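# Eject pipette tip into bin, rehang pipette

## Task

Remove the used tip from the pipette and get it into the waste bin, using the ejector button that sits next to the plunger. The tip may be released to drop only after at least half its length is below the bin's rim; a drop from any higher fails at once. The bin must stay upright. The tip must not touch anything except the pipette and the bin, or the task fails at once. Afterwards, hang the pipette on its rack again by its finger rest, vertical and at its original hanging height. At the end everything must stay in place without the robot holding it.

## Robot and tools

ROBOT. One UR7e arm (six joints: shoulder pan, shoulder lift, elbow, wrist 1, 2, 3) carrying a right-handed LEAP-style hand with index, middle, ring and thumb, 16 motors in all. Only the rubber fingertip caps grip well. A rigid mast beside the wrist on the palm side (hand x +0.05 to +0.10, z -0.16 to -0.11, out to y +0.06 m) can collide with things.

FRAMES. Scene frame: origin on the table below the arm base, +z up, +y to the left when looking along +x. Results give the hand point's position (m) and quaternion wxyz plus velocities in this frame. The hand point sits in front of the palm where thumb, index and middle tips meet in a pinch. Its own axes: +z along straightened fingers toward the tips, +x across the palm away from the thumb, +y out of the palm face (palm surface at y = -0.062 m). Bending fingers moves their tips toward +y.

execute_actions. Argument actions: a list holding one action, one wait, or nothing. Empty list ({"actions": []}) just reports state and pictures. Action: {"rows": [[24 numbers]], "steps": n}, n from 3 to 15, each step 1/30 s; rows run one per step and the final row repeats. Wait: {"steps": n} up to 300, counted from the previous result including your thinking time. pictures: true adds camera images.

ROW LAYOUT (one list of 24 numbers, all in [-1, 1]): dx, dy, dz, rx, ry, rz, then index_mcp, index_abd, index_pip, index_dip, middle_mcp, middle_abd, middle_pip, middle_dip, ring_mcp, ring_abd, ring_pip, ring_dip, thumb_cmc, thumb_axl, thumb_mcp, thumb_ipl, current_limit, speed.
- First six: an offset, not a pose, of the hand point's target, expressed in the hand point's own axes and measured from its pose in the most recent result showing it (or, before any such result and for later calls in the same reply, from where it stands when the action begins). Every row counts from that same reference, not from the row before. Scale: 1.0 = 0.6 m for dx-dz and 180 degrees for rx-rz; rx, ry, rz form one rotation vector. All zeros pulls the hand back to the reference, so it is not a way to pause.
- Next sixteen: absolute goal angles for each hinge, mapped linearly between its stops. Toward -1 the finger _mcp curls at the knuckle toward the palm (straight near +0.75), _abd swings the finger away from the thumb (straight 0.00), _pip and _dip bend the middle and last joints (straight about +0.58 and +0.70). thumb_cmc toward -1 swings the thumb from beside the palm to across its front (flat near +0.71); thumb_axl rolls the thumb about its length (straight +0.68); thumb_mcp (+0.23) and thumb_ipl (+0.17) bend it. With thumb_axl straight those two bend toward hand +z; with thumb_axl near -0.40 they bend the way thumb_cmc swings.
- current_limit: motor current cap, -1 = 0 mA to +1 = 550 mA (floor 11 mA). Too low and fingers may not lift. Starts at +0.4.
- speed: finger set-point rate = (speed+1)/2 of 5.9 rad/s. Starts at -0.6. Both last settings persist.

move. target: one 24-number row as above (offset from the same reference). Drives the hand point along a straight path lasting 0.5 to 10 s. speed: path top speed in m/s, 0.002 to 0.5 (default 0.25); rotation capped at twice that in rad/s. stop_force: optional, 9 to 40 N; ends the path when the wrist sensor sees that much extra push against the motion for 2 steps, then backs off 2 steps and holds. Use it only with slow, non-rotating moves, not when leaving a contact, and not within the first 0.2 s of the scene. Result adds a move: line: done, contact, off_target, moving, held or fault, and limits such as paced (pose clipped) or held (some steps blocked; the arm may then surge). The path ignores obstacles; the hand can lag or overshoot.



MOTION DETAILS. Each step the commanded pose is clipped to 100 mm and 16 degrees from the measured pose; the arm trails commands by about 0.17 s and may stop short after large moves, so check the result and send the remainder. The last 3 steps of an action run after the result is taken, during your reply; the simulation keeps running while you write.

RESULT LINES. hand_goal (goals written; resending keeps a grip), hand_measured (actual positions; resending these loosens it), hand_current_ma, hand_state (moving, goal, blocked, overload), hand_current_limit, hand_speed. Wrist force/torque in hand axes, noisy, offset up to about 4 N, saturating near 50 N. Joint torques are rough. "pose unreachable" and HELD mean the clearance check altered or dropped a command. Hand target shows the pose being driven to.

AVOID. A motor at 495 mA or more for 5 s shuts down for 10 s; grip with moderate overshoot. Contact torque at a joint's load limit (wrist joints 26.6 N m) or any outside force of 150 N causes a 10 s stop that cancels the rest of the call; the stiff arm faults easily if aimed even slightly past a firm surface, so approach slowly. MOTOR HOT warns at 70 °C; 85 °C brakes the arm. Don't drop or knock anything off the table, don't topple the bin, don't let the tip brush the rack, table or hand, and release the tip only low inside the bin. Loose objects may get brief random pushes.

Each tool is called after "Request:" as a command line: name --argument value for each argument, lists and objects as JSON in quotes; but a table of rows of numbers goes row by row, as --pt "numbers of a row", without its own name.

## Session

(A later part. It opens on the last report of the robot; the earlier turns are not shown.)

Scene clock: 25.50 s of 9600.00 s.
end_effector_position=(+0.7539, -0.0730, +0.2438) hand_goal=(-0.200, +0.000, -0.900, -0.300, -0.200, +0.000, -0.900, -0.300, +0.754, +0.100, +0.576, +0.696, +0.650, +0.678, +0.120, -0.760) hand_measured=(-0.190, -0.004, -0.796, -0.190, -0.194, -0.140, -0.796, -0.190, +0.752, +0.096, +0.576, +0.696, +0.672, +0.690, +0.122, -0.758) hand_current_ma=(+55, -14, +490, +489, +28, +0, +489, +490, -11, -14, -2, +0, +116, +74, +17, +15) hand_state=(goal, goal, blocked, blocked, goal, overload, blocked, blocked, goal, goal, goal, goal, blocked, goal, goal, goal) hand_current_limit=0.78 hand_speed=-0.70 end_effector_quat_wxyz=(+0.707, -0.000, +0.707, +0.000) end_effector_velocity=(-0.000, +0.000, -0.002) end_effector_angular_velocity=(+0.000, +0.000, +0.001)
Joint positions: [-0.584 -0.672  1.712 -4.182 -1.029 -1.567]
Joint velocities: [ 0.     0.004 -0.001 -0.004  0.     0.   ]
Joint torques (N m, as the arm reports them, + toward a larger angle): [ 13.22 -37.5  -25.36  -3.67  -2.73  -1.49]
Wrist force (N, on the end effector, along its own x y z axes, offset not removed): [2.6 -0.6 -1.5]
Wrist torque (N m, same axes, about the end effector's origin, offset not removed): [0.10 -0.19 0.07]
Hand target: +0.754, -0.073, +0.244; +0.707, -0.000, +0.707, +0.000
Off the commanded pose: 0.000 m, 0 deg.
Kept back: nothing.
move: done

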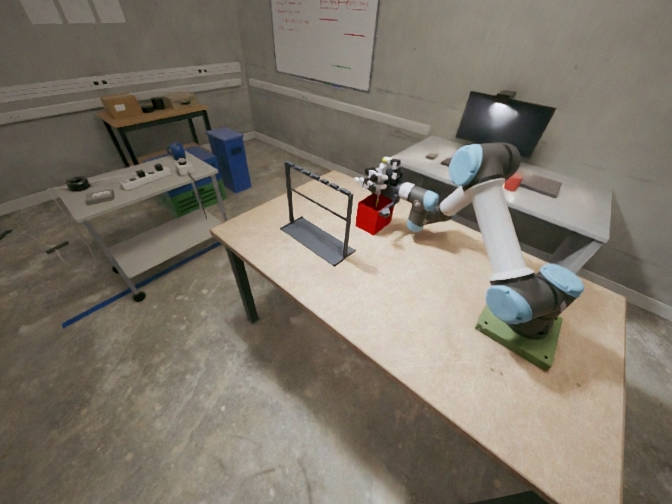

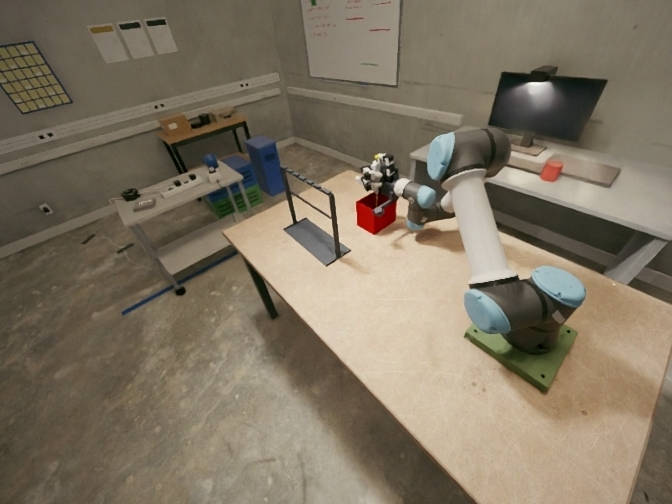

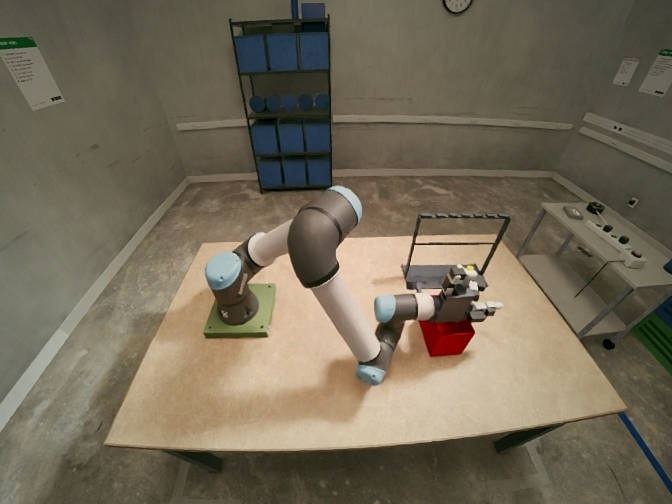

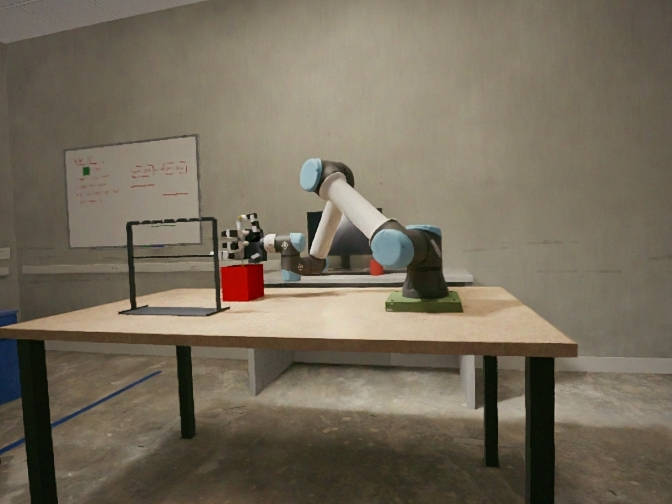

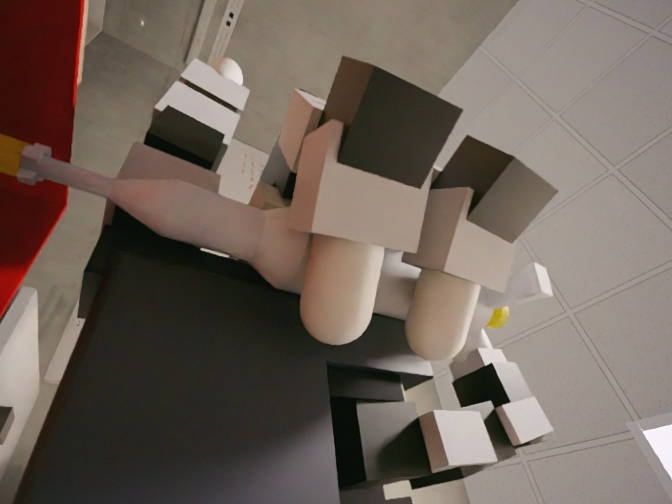

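Request:
move --target '[0,0,0,0,0,0,-0.2,0,-0.9,-0.3,-0.2,0,-0.9,-0.3,0.754,0.1,0.576,0.696,0.66,0.678,0.02,-0.9,0.78,-0.8]'

Request:
zoom_image --camera "cam_head_right" --region '[350, 140, 410, 200]'

Scene clock: 26.43 s of 9600.00 s.
end_effector_position=(+0.7539, -0.0730, +0.2438) hand_goal=(-0.200, +0.000, -0.900, -0.300, -0.200, +0.000, -0.900, -0.300, +0.754, +0.100, +0.576, +0.696, +0.660, +0.678, +0.020, -0.900) hand_measured=(-0.190, -0.004, -0.796, -0.192, -0.194, -0.140, -0.796, -0.190, +0.752, +0.096, +0.576, +0.696, +0.672, +0.686, +0.106, -0.778) hand_current_ma=(+53, -14, +489, +490, +28, +0, +489, +490, -11, -14, -2, +0, +61, +60, +490, +489) hand_state=(goal, goal, blocked, blocked, goal, overload, blocked, blocked, goal, goal, goal, goal, goal, goal, blocked, blocked) hand_current_limit=0.78 hand_speed=-0.80 end_effector_quat_wxyz=(+0.707, -0.000, +0.707, +0.000) end_effector_velocity=(+0.000, -0.000, -0.000) end_effector_angular_velocity=(+0.002, +0.002, +0.000)
Joint positions: [-0.584 -0.672  1.712 -4.182 -1.029 -1.567]
Joint velocities: [-0.    -0.001  0.001  0.002  0.     0.001]
Joint torques (N m, as the arm reports them, + toward a larger angle): [ 12.78 -52.75 -14.48  -0.19  -2.69   1.03]
Wrist force (N, on the end effector, along its own x y z axes, offset not removed): [2.8 -1.9 -1.0]
Wrist torque (N m, same axes, about the end effector's origin, offset not removed): [-0.11 -0.33 0.01]
Hand target: +0.754, -0.073, +0.244; +0.707, -0.000, +0.707, +0.000
Off the commanded pose: 0.000 m, 0 deg.
Kept back: nothing.
move: done

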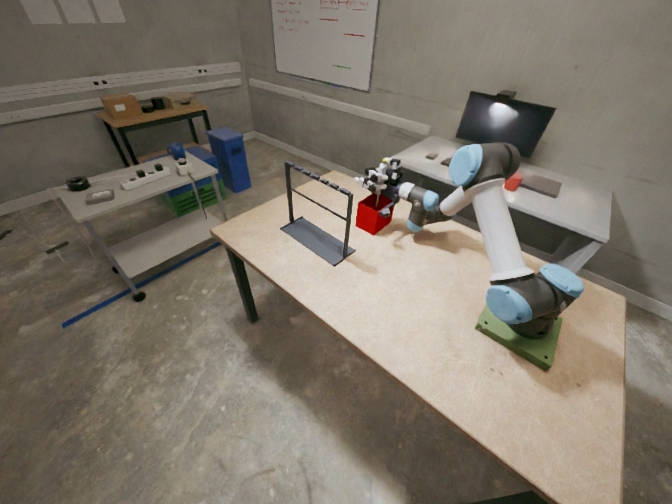

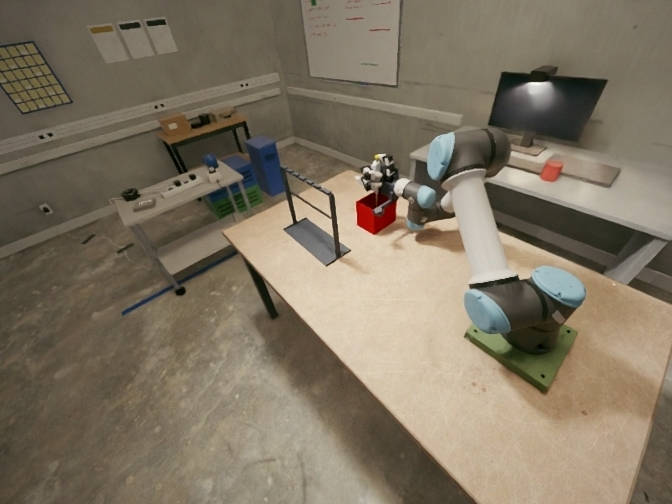

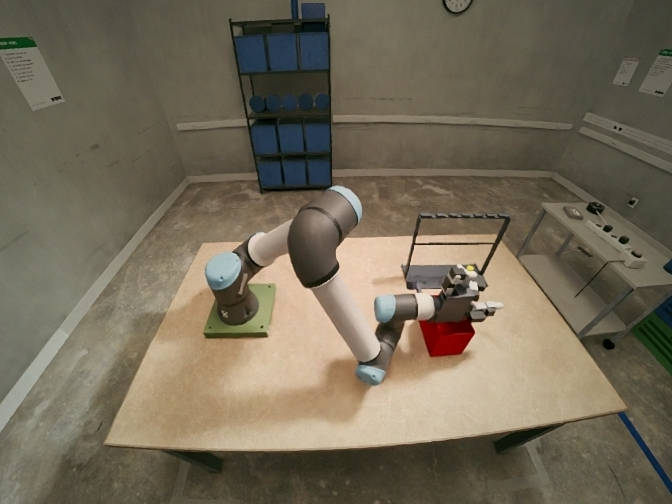

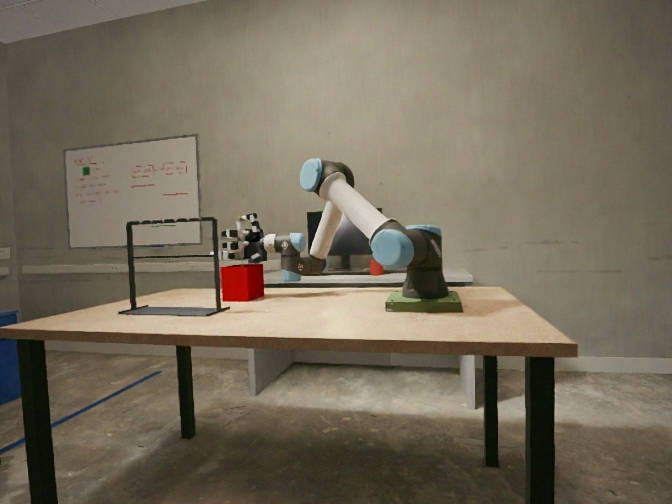

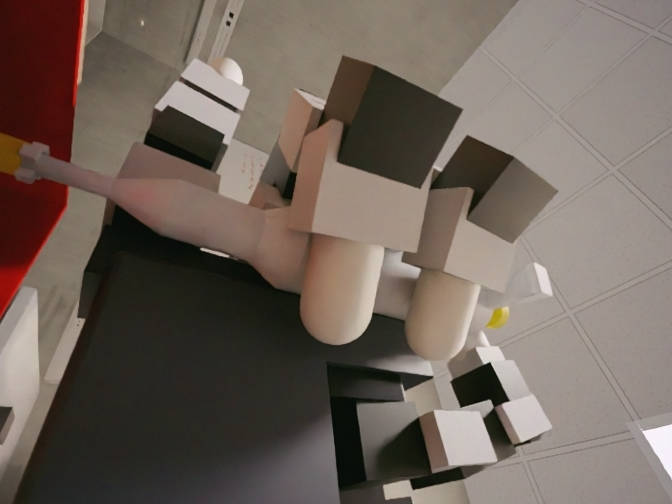

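Region (350, 140, 410, 200) of cam_head_right's 672x504 image, scaled by 8.400, with more detail than that image has.

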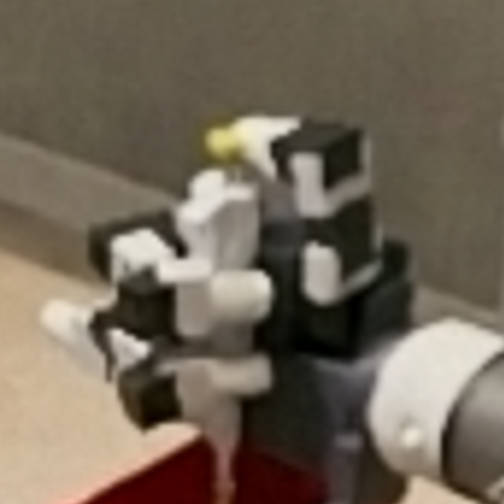

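Request:
execute_actions --actions '[{"rows":[[0,0,0,0,0,0,-0.26,0,-0.9,-0.3,-0.26,0,-0.9,-0.3,0.754,0.1,0.576,0.696,0.69,0.678,0.1,-0.38,0.78,0],[0,0,0,0,0,0,-0.26,0,-0.9,-0.3,-0.26,0,-0.9,-0.3,0.754,0.1,0.576,0.696,0.69,0.678,0.1,-0.38,0.78,0],[0,0,0,0,0,0,-0.26,0,-0.9,-0.3,-0.26,0,-0.9,-0.3,0.754,0.1,0.576,0.696,0.69,0.678,0.1,-0.38,0.78,0],[0,0,0,0,0,0,-0.26,0,-0.9,-0.3,-0.26,0,-0.9,-0.3,0.754,0.1,0.576,0.696,0.69,0.678,-0.1,-0.38,0.78,0]],"steps":15}]'

Request:
execute_actions --actions '[{"rows":[[0,0,0,0,0,0,-0.26,0,-0.95,-0.35,-0.26,0,-0.95,-0.35,0.754,0.1,0.576,0.696,0.68,0.678,-0.2,-0.9,1,0.5]],"steps":15}]'

Request:
execute_actions --actions '[{"rows":[[0,0,0,0,0,0,-0.26,0,-0.95,-0.35,-0.26,0,-0.95,-0.35,0.754,0.1,0.576,0.696,0.68,0.678,-0.2,-0.9,0.78,0.5]],"steps":6}]' --pictures true

Request:
zoom_image --camera "cam_head_right" --region '[350, 140, 410, 200]'

Scene clock: 27.00 s of 9600.00 s.
end_effector_position=(+0.7539, -0.0730, +0.2439) hand_goal=(-0.260, +0.000, -0.900, -0.300, -0.260, +0.000, -0.900, -0.300, +0.754, +0.100, +0.576, +0.696, +0.690, +0.678, -0.100, -0.380) hand_measured=(-0.198, -0.004, -0.796, -0.194, -0.202, -0.140, -0.796, -0.192, +0.752, +0.096, +0.576, +0.696, +0.688, +0.680, -0.102, -0.442) hand_current_ma=(+339, -14, +490, +490, +311, +0, +490, +490, -11, -14, -2, +0, -11, +13, -18, -105) hand_state=(blocked, goal, blocked, blocked, blocked, overload, blocked, blocked, goal, goal, goal, goal, goal, goal, moving, moving) hand_current_limit=0.78 hand_speed=0.00 end_effector_quat_wxyz=(+0.707, -0.000, +0.707, +0.000) end_effector_velocity=(-0.000, -0.000, +0.001) end_effector_angular_velocity=(-0.001, -0.001, -0.000)
Joint positions: [-0.584 -0.672  1.712 -4.182 -1.029 -1.567]
Joint velocities: [-0.    -0.001  0.    -0.    -0.    -0.001]
Joint torques (N m, as the arm reports them, + toward a larger angle): [ 12.75 -47.35 -10.35  -0.86  -2.74   0.45]
Wrist force (N, on the end effector, along its own x y z axes, offset not removed): [1.7 0.8 -1.9]
Wrist torque (N m, same axes, about the end effector's origin, offset not removed): [0.35 -0.03 0.01]
Steps of this call (steps 1 to 5: nothing new was sent; steps 6 to 17: the first 12 steps of this action). Readings (end_effector_position | what the end effector reports):
6: (+0.7539, -0.0730, +0.2439) | hand_goal=(-0.260, +0.000, -0.900, -0.300, -0.260, +0.000, -0.900, -0.300, +0.754, +0.100, +0.576, +0.696, +0.690, +0.678, +0.100, -0.380) hand_measured=(-0.190, -0.004, -0.796, -0.192, -0.194, -0.140, -0.796, -0.190, +0.752, +0.096, +0.576, +0.696, +0.672, +0.686, +0.106, -0.778) hand_current_ma=(+53, -14, +490, +489, +28, +0, +490, +490, -11, -14, -2, +0, +61, +60, +489, +489) hand_state=(moving, goal, blocked, blocked, moving, overload, blocked, blocked, goal, goal, goal, goal, moving, goal, moving, moving) hand_current_limit=0.78 hand_speed=0.00
7: (+0.7539, -0.0730, +0.2439) | hand_goal=(-0.260, +0.000, -0.900, -0.300, -0.260, +0.000, -0.900, -0.300, +0.754, +0.100, +0.576, +0.696, +0.690, +0.678, +0.100, -0.380) hand_measured=(-0.196, -0.004, -0.796, -0.192, -0.198, -0.140, -0.796, -0.190, +0.752, +0.096, +0.576, +0.696, +0.674, +0.686, +0.108, -0.776) hand_current_ma=(+322, -14, +490, +472, +294, +0, +490, +479, -11, -14, -2, +0, -46, +45, +99, +99) hand_state=(moving, goal, blocked, moving, moving, overload, blocked, moving, goal, goal, goal, goal, moving, moving, moving, moving) hand_current_limit=0.78 hand_speed=0.00
9: (+0.7539, -0.0730, +0.2439) | hand_goal=(-0.260, +0.000, -0.900, -0.300, -0.260, +0.000, -0.900, -0.300, +0.754, +0.100, +0.576, +0.696, +0.690, +0.678, -0.100, -0.380) hand_measured=(-0.198, -0.004, -0.796, -0.194, -0.202, -0.140, -0.796, -0.192, +0.752, +0.096, +0.576, +0.696, +0.686, +0.682, +0.110, -0.734) hand_current_ma=(+344, -14, +489, +490, +316, +0, +489, +490, -11, -14, -2, +0, -7, +14, +14, -111) hand_state=(moving, goal, blocked, moving, moving, overload, blocked, moving, goal, goal, goal, goal, moving, moving, moving, moving) hand_current_limit=0.78 hand_speed=0.00
13: (+0.7539, -0.0730, +0.2439) | hand_goal=(-0.260, +0.000, -0.900, -0.300, -0.260, +0.000, -0.900, -0.300, +0.754, +0.100, +0.576, +0.696, +0.690, +0.678, -0.100, -0.380) hand_measured=(-0.198, -0.004, -0.796, -0.194, -0.202, -0.140, -0.796, -0.192, +0.752, +0.096, +0.576, +0.696, +0.688, +0.680, -0.018, -0.588) hand_current_ma=(+339, -14, +490, +489, +311, +0, +490, +489, -11, -14, -2, +0, -11, +13, +40, -106) hand_state=(blocked, goal, blocked, blocked, blocked, overload, blocked, blocked, goal, goal, goal, goal, goal, goal, moving, moving) hand_current_limit=0.78 hand_speed=0.00
17: the state above

Scene clock: 27.50 s of 9600.00 s.
end_effector_position=(+0.7539, -0.0730, +0.2439) hand_goal=(-0.260, +0.000, -0.950, -0.350, -0.260, +0.000, -0.950, -0.350, +0.754, +0.100, +0.576, +0.696, +0.680, +0.678, -0.200, -0.900) hand_measured=(-0.198, -0.004, -0.796, -0.196, -0.202, -0.140, -0.796, -0.194, +0.752, +0.096, +0.576, +0.696, +0.684, +0.680, -0.152, -0.446) hand_current_ma=(+339, -14, +550, +550, +311, +0, +550, +550, -11, -14, -2, +0, +23, +13, +307, +550) hand_state=(blocked, goal, blocked, blocked, blocked, overload, blocked, blocked, goal, goal, goal, goal, goal, goal, blocked, blocked) hand_current_limit=1.00 hand_speed=0.50 end_effector_quat_wxyz=(+0.707, -0.000, +0.707, +0.000) end_effector_velocity=(-0.000, +0.001, +0.001) end_effector_angular_velocity=(-0.000, -0.001, +0.001)
Joint positions: [-0.584 -0.672  1.712 -4.182 -1.029 -1.567]
Joint velocities: [ 0.    -0.001  0.001 -0.     0.001  0.   ]
Joint torques (N m, as the arm reports them, + toward a larger angle): [ 12.46 -46.76 -10.06  -1.22  -2.69  -0.66]
Wrist force (N, on the end effector, along its own x y z axes, offset not removed): [2.4 -0.3 -2.6]
Wrist torque (N m, same axes, about the end effector's origin, offset not removed): [0.28 -0.13 0.07]
Off your previous action's commanded pose: 0.000 m, 0 deg at its last step (step 3 of this call).
Steps of this call (steps 1 to 3: the last 3 steps of your previous action; steps 4 to 15: the first 12 steps of this action, its rows measured from where the robot was after step 3). Readings (end_effector_position | what the end effector reports):
3: (+0.7539, -0.0730, +0.2439) | hand_goal=(-0.260, +0.000, -0.900, -0.300, -0.260, +0.000, -0.900, -0.300, +0.754, +0.100, +0.576, +0.696, +0.690, +0.678, -0.100, -0.380) hand_measured=(-0.198, -0.004, -0.796, -0.194, -0.202, -0.140, -0.796, -0.192, +0.752, +0.096, +0.576, +0.696, +0.688, +0.680, -0.102, -0.388) hand_current_ma=(+339, -14, +490, +490, +311, +0, +489, +490, -11, -14, -2, +0, -11, +13, -13, -33) hand_state=(blocked, goal, blocked, blocked, blocked, overload, blocked, blocked, goal, goal, goal, goal, goal, goal, goal, moving) hand_current_limit=0.78 hand_speed=0.00
4: (+0.7539, -0.0730, +0.2439) | hand_goal=(-0.260, +0.000, -0.950, -0.350, -0.260, +0.000, -0.950, -0.350, +0.754, +0.100, +0.576, +0.696, +0.680, +0.678, -0.200, -0.900) hand_measured=(-0.198, -0.004, -0.796, -0.194, -0.202, -0.140, -0.796, -0.192, +0.752, +0.096, +0.576, +0.696, +0.688, +0.680, -0.102, -0.386) hand_current_ma=(+339, -14, +490, +490, +311, +0, +490, +489, -11, -14, -2, +0, -11, +13, -13, -38) hand_state=(blocked, goal, moving, moving, blocked, overload, moving, moving, goal, goal, goal, goal, moving, goal, moving, moving) hand_current_limit=1.00 hand_speed=0.50
5: (+0.7539, -0.0730, +0.2439) | hand_goal=(-0.260, +0.000, -0.950, -0.350, -0.260, +0.000, -0.950, -0.350, +0.754, +0.100, +0.576, +0.696, +0.680, +0.678, -0.200, -0.900) hand_measured=(-0.198, -0.004, -0.796, -0.196, -0.202, -0.140, -0.796, -0.194, +0.752, +0.096, +0.576, +0.696, +0.688, +0.680, -0.112, -0.396) hand_current_ma=(+339, -14, +550, +528, +311, +0, +550, +527, -11, -14, -2, +0, +33, +13, +267, +248) hand_state=(blocked, goal, moving, moving, blocked, overload, moving, moving, goal, goal, goal, goal, moving, goal, moving, moving) hand_current_limit=1.00 hand_speed=0.50
7: (+0.7539, -0.0730, +0.2439) | hand_goal=(-0.260, +0.000, -0.950, -0.350, -0.260, +0.000, -0.950, -0.350, +0.754, +0.100, +0.576, +0.696, +0.680, +0.678, -0.200, -0.900) hand_measured=(-0.198, -0.004, -0.796, -0.196, -0.202, -0.140, -0.796, -0.194, +0.752, +0.096, +0.576, +0.696, +0.684, +0.680, -0.154, -0.444) hand_current_ma=(+338, -14, +550, +550, +311, +0, +550, +550, -11, -14, -2, +0, +24, +13, +338, +550) hand_state=(blocked, goal, blocked, blocked, blocked, overload, blocked, blocked, goal, goal, goal, goal, goal, goal, moving, moving) hand_current_limit=1.00 hand_speed=0.50
11: (+0.7539, -0.0730, +0.2439) | hand_goal=(-0.260, +0.000, -0.950, -0.350, -0.260, +0.000, -0.950, -0.350, +0.754, +0.100, +0.576, +0.696, +0.680, +0.678, -0.200, -0.900) hand_measured=(-0.198, -0.004, -0.796, -0.196, -0.202, -0.140, -0.796, -0.194, +0.752, +0.096, +0.576, +0.696, +0.684, +0.680, -0.152, -0.446) hand_current_ma=(+339, -14, +550, +550, +311, +0, +550, +550, -11, -14, -2, +0, +23, +13, +308, +550) hand_state=(blocked, goal, blocked, blocked, blocked, overload, blocked, blocked, goal, goal, goal, goal, goal, goal, blocked, blocked) hand_current_limit=1.00 hand_speed=0.50
15: the state above

Scene clock: 27.70 s of 9600.00 s.
end_effector_position=(+0.7539, -0.0730, +0.2439) hand_goal=(-0.260, +0.000, -0.950, -0.350, -0.260, +0.000, -0.950, -0.350, +0.754, +0.100, +0.576, +0.696, +0.680, +0.678, -0.200, -0.900) hand_measured=(-0.198, -0.004, -0.796, -0.196, -0.202, -0.140, -0.796, -0.194, +0.752, +0.096, +0.576, +0.696, +0.684, +0.680, -0.152, -0.446) hand_current_ma=(+339, -14, +487, +486, +311, +0, +486, +486, -11, -14, -2, +0, +23, +13, +307, +486) hand_state=(blocked, goal, moving, moving, blocked, overload, moving, moving, goal, goal, goal, goal, goal, goal, blocked, moving) hand_current_limit=0.78 hand_speed=0.50 end_effector_quat_wxyz=(+0.707, -0.000, +0.707, +0.000) end_effector_velocity=(+0.000, +0.000, -0.001) end_effector_angular_velocity=(-0.001, -0.000, +0.000)
Joint positions: [-0.584 -0.672  1.712 -4.182 -1.029 -1.567]
Joint velocities: [ 0.     0.001 -0.    -0.001 -0.    -0.001]
Joint torques (N m, as the arm reports them, + toward a larger angle): [ 12.91 -46.7  -10.25  -1.26  -2.69  -0.69]
Wrist force (N, on the end effector, along its own x y z axes, offset not removed): [2.2 -1.3 -0.8]
Wrist torque (N m, same axes, about the end effector's origin, offset not removed): [-0.04 -0.14 0.00]
Off your previous action's commanded pose: 0.000 m, 0 deg at its last step (step 3 of this call).
Steps of this call (steps 1 to 3: the last 3 steps of your previous action; steps 4 to 6: the first 3 steps of this action, its rows measured from where the robot was after step 3). Readings (end_effector_position | what the end effector reports):
3: (+0.7539, -0.0730, +0.2439) | hand_goal=(-0.260, +0.000, -0.950, -0.350, -0.260, +0.000, -0.950, -0.350, +0.754, +0.100, +0.576, +0.696, +0.680, +0.678, -0.200, -0.900) hand_measured=(-0.198, -0.004, -0.796, -0.196, -0.202, -0.140, -0.796, -0.194, +0.752, +0.096, +0.576, +0.696, +0.684, +0.680, -0.152, -0.446) hand_current_ma=(+339, -14, +550, +550, +311, +0, +550, +550, -11, -14, -2, +0, +23, +13, +307, +550) hand_state=(blocked, goal, blocked, blocked, blocked, overload, blocked, blocked, goal, goal, goal, goal, goal, goal, blocked, blocked) hand_current_limit=1.00 hand_speed=0.50
4: (+0.7539, -0.0730, +0.2439) | hand_goal=(-0.260, +0.000, -0.950, -0.350, -0.260, +0.000, -0.950, -0.350, +0.754, +0.100, +0.576, +0.696, +0.680, +0.678, -0.200, -0.900) hand_measured=(-0.198, -0.004, -0.796, -0.196, -0.202, -0.140, -0.796, -0.194, +0.752, +0.096, +0.576, +0.696, +0.684, +0.680, -0.152, -0.446) hand_current_ma=(+339, -14, +550, +550, +311, +0, +550, +550, -11, -14, -2, +0, +23, +13, +307, +550) hand_state=(blocked, goal, blocked, blocked, blocked, overload, blocked, blocked, goal, goal, goal, goal, goal, goal, blocked, blocked) hand_current_limit=0.78 hand_speed=0.50
5: (+0.7539, -0.0730, +0.2439) | hand_goal=(-0.260, +0.000, -0.950, -0.350, -0.260, +0.000, -0.950, -0.350, +0.754, +0.100, +0.576, +0.696, +0.680, +0.678, -0.200, -0.900) hand_measured=(-0.198, -0.004, -0.796, -0.196, -0.202, -0.140, -0.796, -0.194, +0.752, +0.096, +0.576, +0.696, +0.684, +0.680, -0.152, -0.446) hand_current_ma=(+339, -14, +479, +479, +311, +0, +479, +479, -11, -14, -2, +0, +23, +13, +307, +479) hand_state=(blocked, goal, moving, moving, blocked, overload, moving, moving, goal, goal, goal, goal, goal, goal, blocked, moving) hand_current_limit=0.78 hand_speed=0.50
6: the state above

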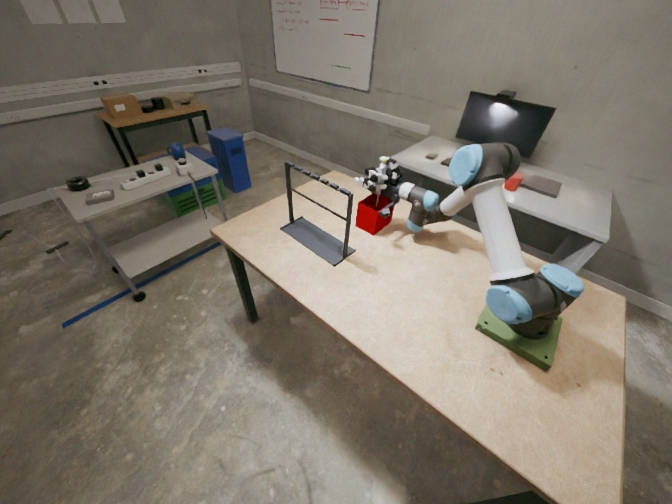

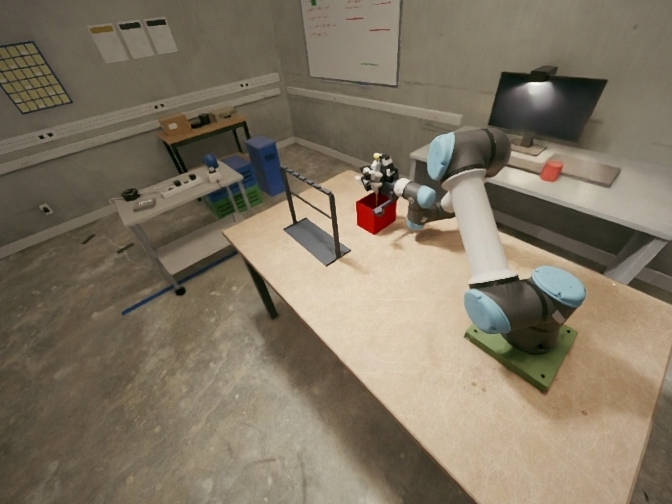

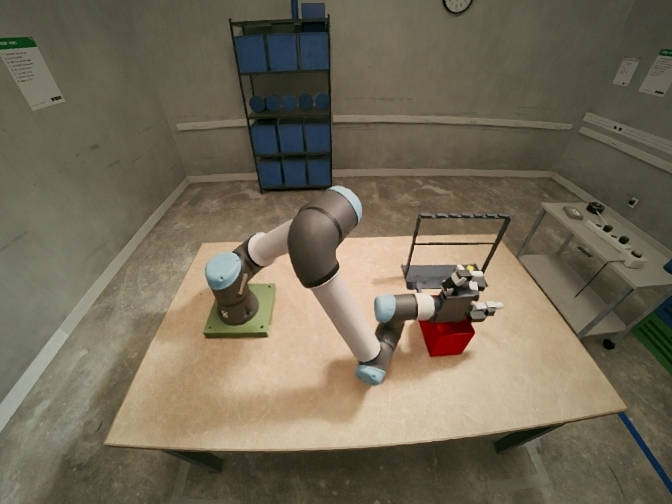

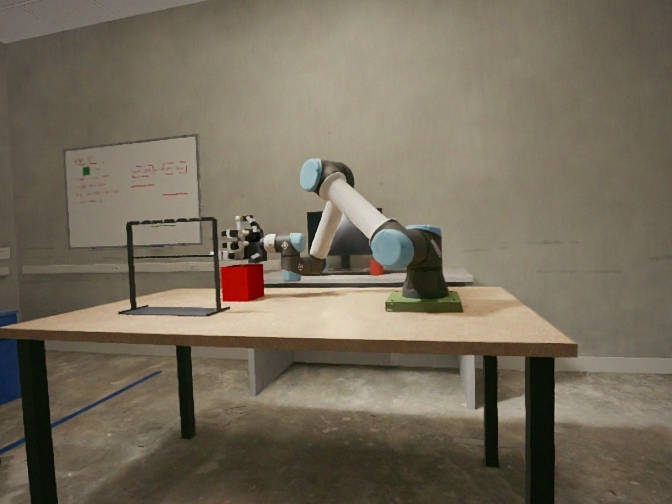

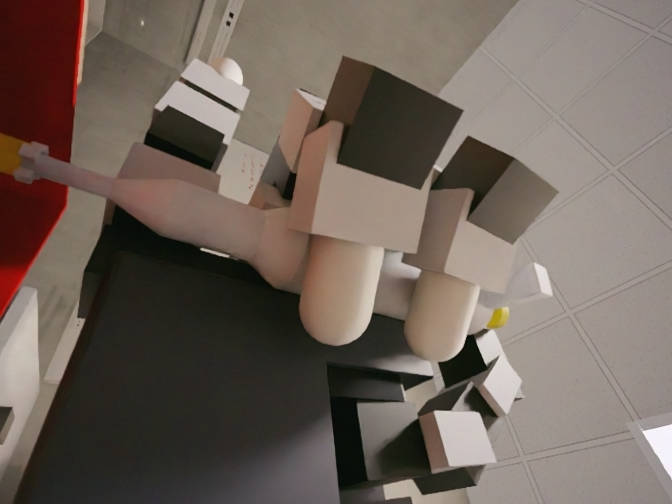

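Region (350, 140, 410, 200) of cam_head_right's 672x504 image, scaled by 8.400, with more detail than that image has.

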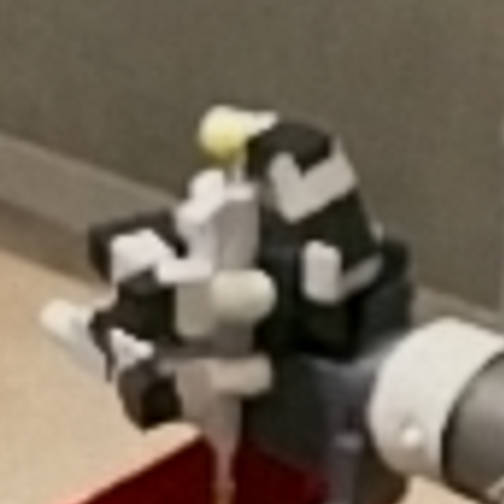

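Request:
move --target '[0,0,0,0,0,0,-0.3,0,-0.95,-0.35,-0.3,0,-0.95,-0.35,0.754,0.1,0.576,0.696,0.68,0.678,-0.5,-0.15,0.78,0]'

Request:
move --target '[0,0,0,0,0,0,-0.3,0,-0.95,-0.35,-0.3,0,-0.95,-0.35,0.754,0.1,0.576,0.696,0.68,0.678,-0.5,-0.8,1,0]'

Request:
execute_actions --actions '[{"rows":[[0,0,0,0,0,0,-0.3,0,-0.95,-0.35,-0.3,0,-0.95,-0.35,0.754,0.1,0.576,0.696,0.68,0.678,-0.5,-0.8,0.78,0]],"steps":3}]'

Request:
zoom_image --camera "cam_high" --region '[440, 250, 500, 300]'

Scene clock: 28.63 s of 9600.00 s.
end_effector_position=(+0.7539, -0.0730, +0.2439) hand_goal=(-0.300, +0.000, -0.950, -0.350, -0.300, +0.000, -0.950, -0.350, +0.754, +0.100, +0.576, +0.696, +0.680, +0.678, -0.500, -0.150) hand_measured=(-0.200, -0.004, -0.796, -0.196, -0.204, -0.140, -0.796, -0.194, +0.752, +0.096, +0.576, +0.696, +0.704, +0.686, -0.296, -0.144) hand_current_ma=(+489, -14, +490, +490, +489, +0, +489, +490, -11, -14, -2, +0, +129, +61, +489, +41) hand_state=(blocked, goal, blocked, blocked, blocked, overload, blocked, blocked, goal, goal, goal, goal, blocked, goal, blocked, goal) hand_current_limit=0.78 hand_speed=0.00 end_effector_quat_wxyz=(+0.707, -0.000, +0.707, +0.000) end_effector_velocity=(-0.000, -0.000, -0.000) end_effector_angular_velocity=(+0.000, +0.000, -0.001)
Joint positions: [-0.584 -0.672  1.712 -4.182 -1.029 -1.567]
Joint velocities: [-0.    -0.     0.001 -0.    -0.     0.   ]
Joint torques (N m, as the arm reports them, + toward a larger angle): [ 12.7  -46.62  -9.88  -1.28  -2.61  -0.63]
Wrist force (N, on the end effector, along its own x y z axes, offset not removed): [2.3 0.3 -0.5]
Wrist torque (N m, same axes, about the end effector's origin, offset not removed): [0.19 -0.17 0.07]
Hand target: +0.754, -0.073, +0.244; +0.707, -0.000, +0.707, +0.000
Off your previous action's commanded pose: 0.000 m, 0 deg at its last step (step 3 of this call).
Off the commanded pose: 0.000 m, 0 deg.
Kept back: nothing.
move: done

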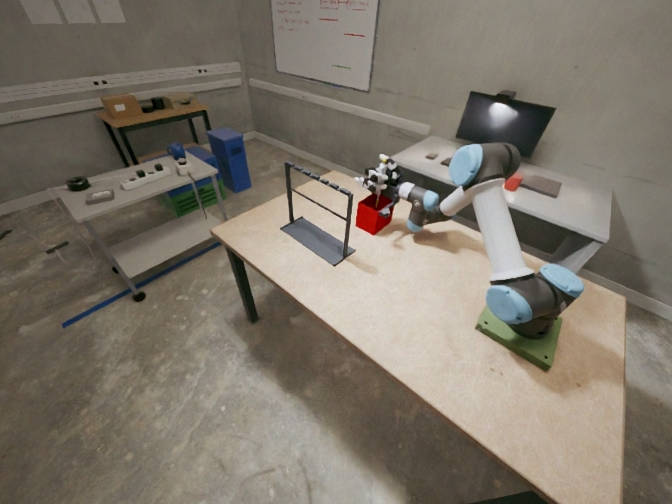

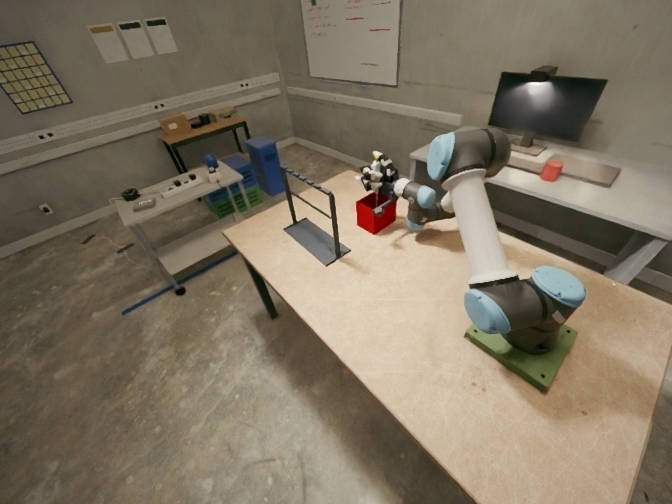

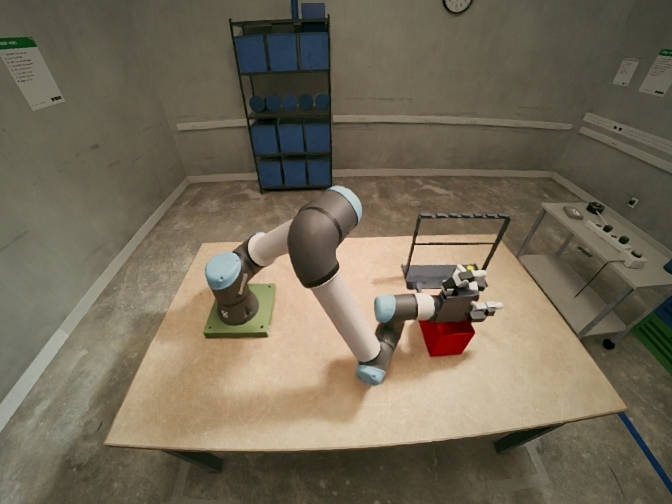

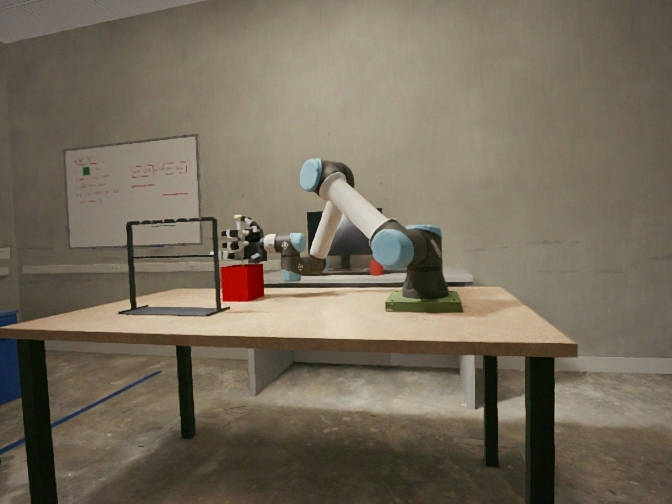

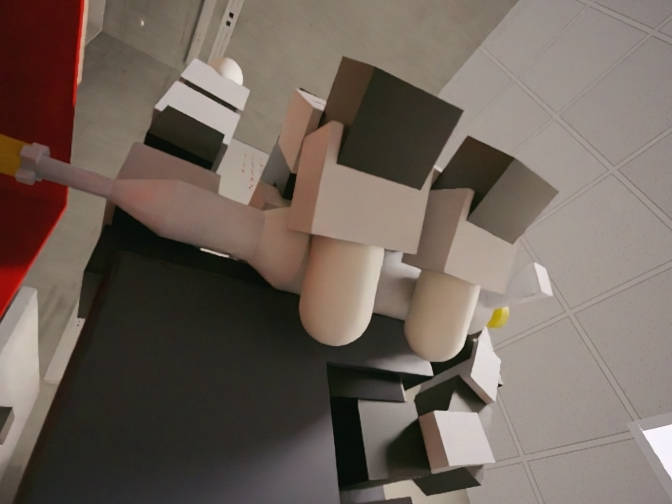

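Scene clock: 29.20 s of 9600.00 s.
end_effector_position=(+0.7539, -0.0730, +0.2439) hand_goal=(-0.300, +0.000, -0.950, -0.350, -0.300, +0.000, -0.950, -0.350, +0.754, +0.100, +0.576, +0.696, +0.680, +0.678, -0.500, -0.800) hand_measured=(-0.202, -0.002, -0.796, -0.198, -0.204, -0.138, -0.796, -0.196, +0.752, +0.096, +0.576, +0.696, +0.708, +0.688, -0.292, -0.292) hand_current_ma=(+543, -10, +550, +550, +515, +0, +550, +550, -11, -14, -2, +0, +151, +64, +550, +550) hand_state=(blocked, goal, blocked, blocked, blocked, overload, blocked, blocked, goal, goal, goal, goal, blocked, goal, blocked, blocked) hand_current_limit=1.00 hand_speed=0.00 end_effector_quat_wxyz=(+0.707, -0.000, +0.707, +0.000) end_effector_velocity=(-0.000, -0.000, +0.000) end_effector_angular_velocity=(+0.000, -0.001, -0.000)
Joint positions: [-0.584 -0.672  1.712 -4.182 -1.029 -1.567]
Joint velocities: [-0.     0.001 -0.    -0.001  0.     0.001]
Joint torques (N m, as the arm reports them, + toward a larger angle): [ 13.03 -46.6  -10.02  -1.27  -2.69  -0.73]
Wrist force (N, on the end effector, along its own x y z axes, offset not removed): [2.4 -0.8 -1.9]
Wrist torque (N m, same axes, about the end effector's origin, offset not removed): [0.16 -0.11 -0.04]
Hand target: +0.754, -0.073, +0.244; +0.707, -0.000, +0.707, +0.000
Off the commanded pose: 0.000 m, 0 deg.
Kept back: nothing.
move: done

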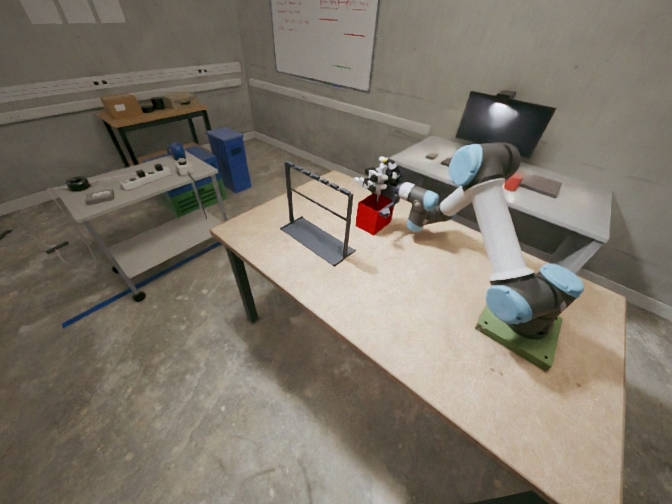

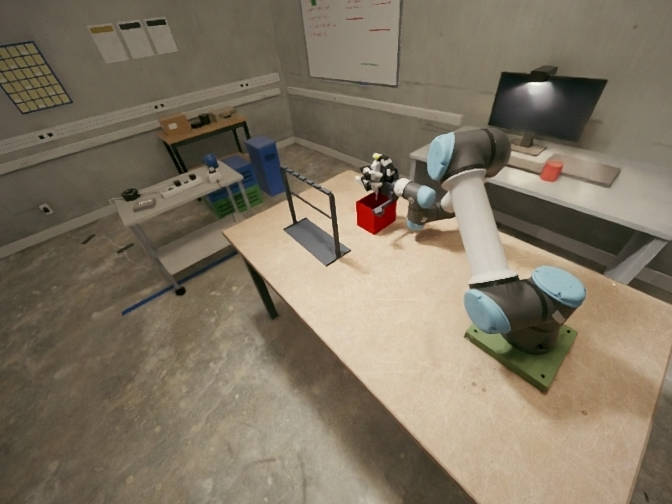

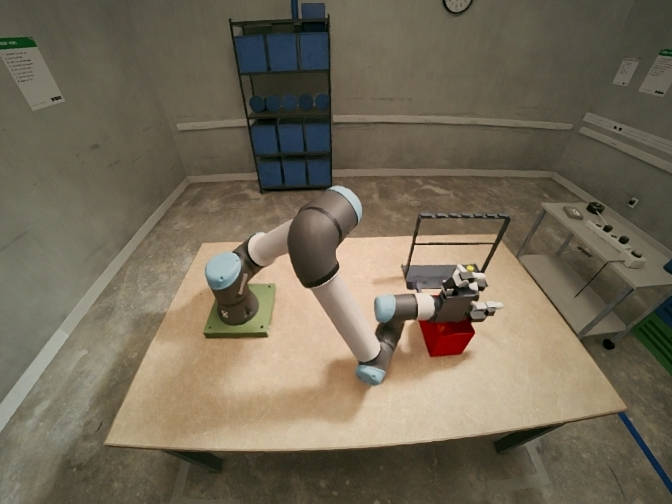

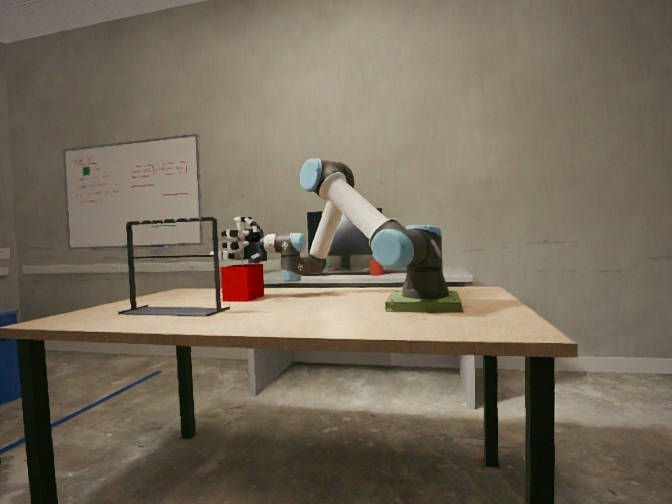

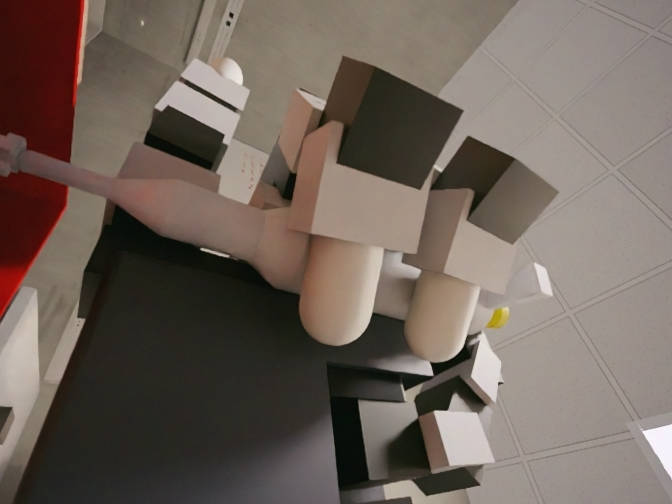

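Scene clock: 29.23 s of 9600.00 s.
end_effector_position=(+0.7539, -0.0730, +0.2439) hand_goal=(-0.300, +0.000, -0.950, -0.350, -0.300, +0.000, -0.950, -0.350, +0.754, +0.100, +0.576, +0.696, +0.680, +0.678, -0.500, -0.800) hand_measured=(-0.202, -0.002, -0.796, -0.198, -0.204, -0.138, -0.796, -0.196, +0.752, +0.096, +0.576, +0.696, +0.708, +0.688, -0.292, -0.292) hand_current_ma=(+543, -10, +550, +550, +515, +0, +550, +550, -11, -14, -2, +0, +151, +64, +550, +550) hand_state=(blocked, goal, blocked, blocked, blocked, overload, blocked, blocked, goal, goal, goal, goal, blocked, goal, blocked, blocked) hand_current_limit=1.00 hand_speed=0.00 end_effector_quat_wxyz=(+0.707, -0.000, +0.707, +0.000) end_effector_velocity=(-0.000, -0.000, +0.001) end_effector_angular_velocity=(+0.001, +0.000, -0.000)
Joint positions: [-0.584 -0.672  1.712 -4.182 -1.029 -1.567]
Joint velocities: [-0.    -0.001  0.001  0.001  0.     0.001]
Joint torques (N m, as the arm reports them, + toward a larger angle): [ 12.32 -46.93 -10.15  -1.25  -2.59  -0.71]
Wrist force (N, on the end effector, along its own x y z axes, offset not removed): [3.4 -0.2 -1.6]
Wrist torque (N m, same axes, about the end effector's origin, offset not removed): [0.17 -0.24 0.10]
Kept back: the last 3 steps of this action, its rows measured from the state above.
Steps of this call (step 1: nothing new was sent). Readings (end_effector_position | what the end effector reports):
1: the state above

Region (440, 250, 500, 300) of cam_high's 672x504 image, scaled by 8.400, with more detail than that image has.

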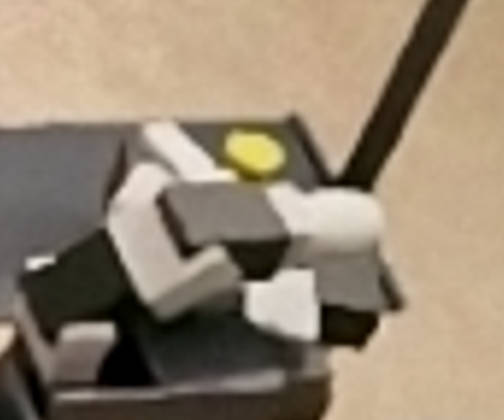

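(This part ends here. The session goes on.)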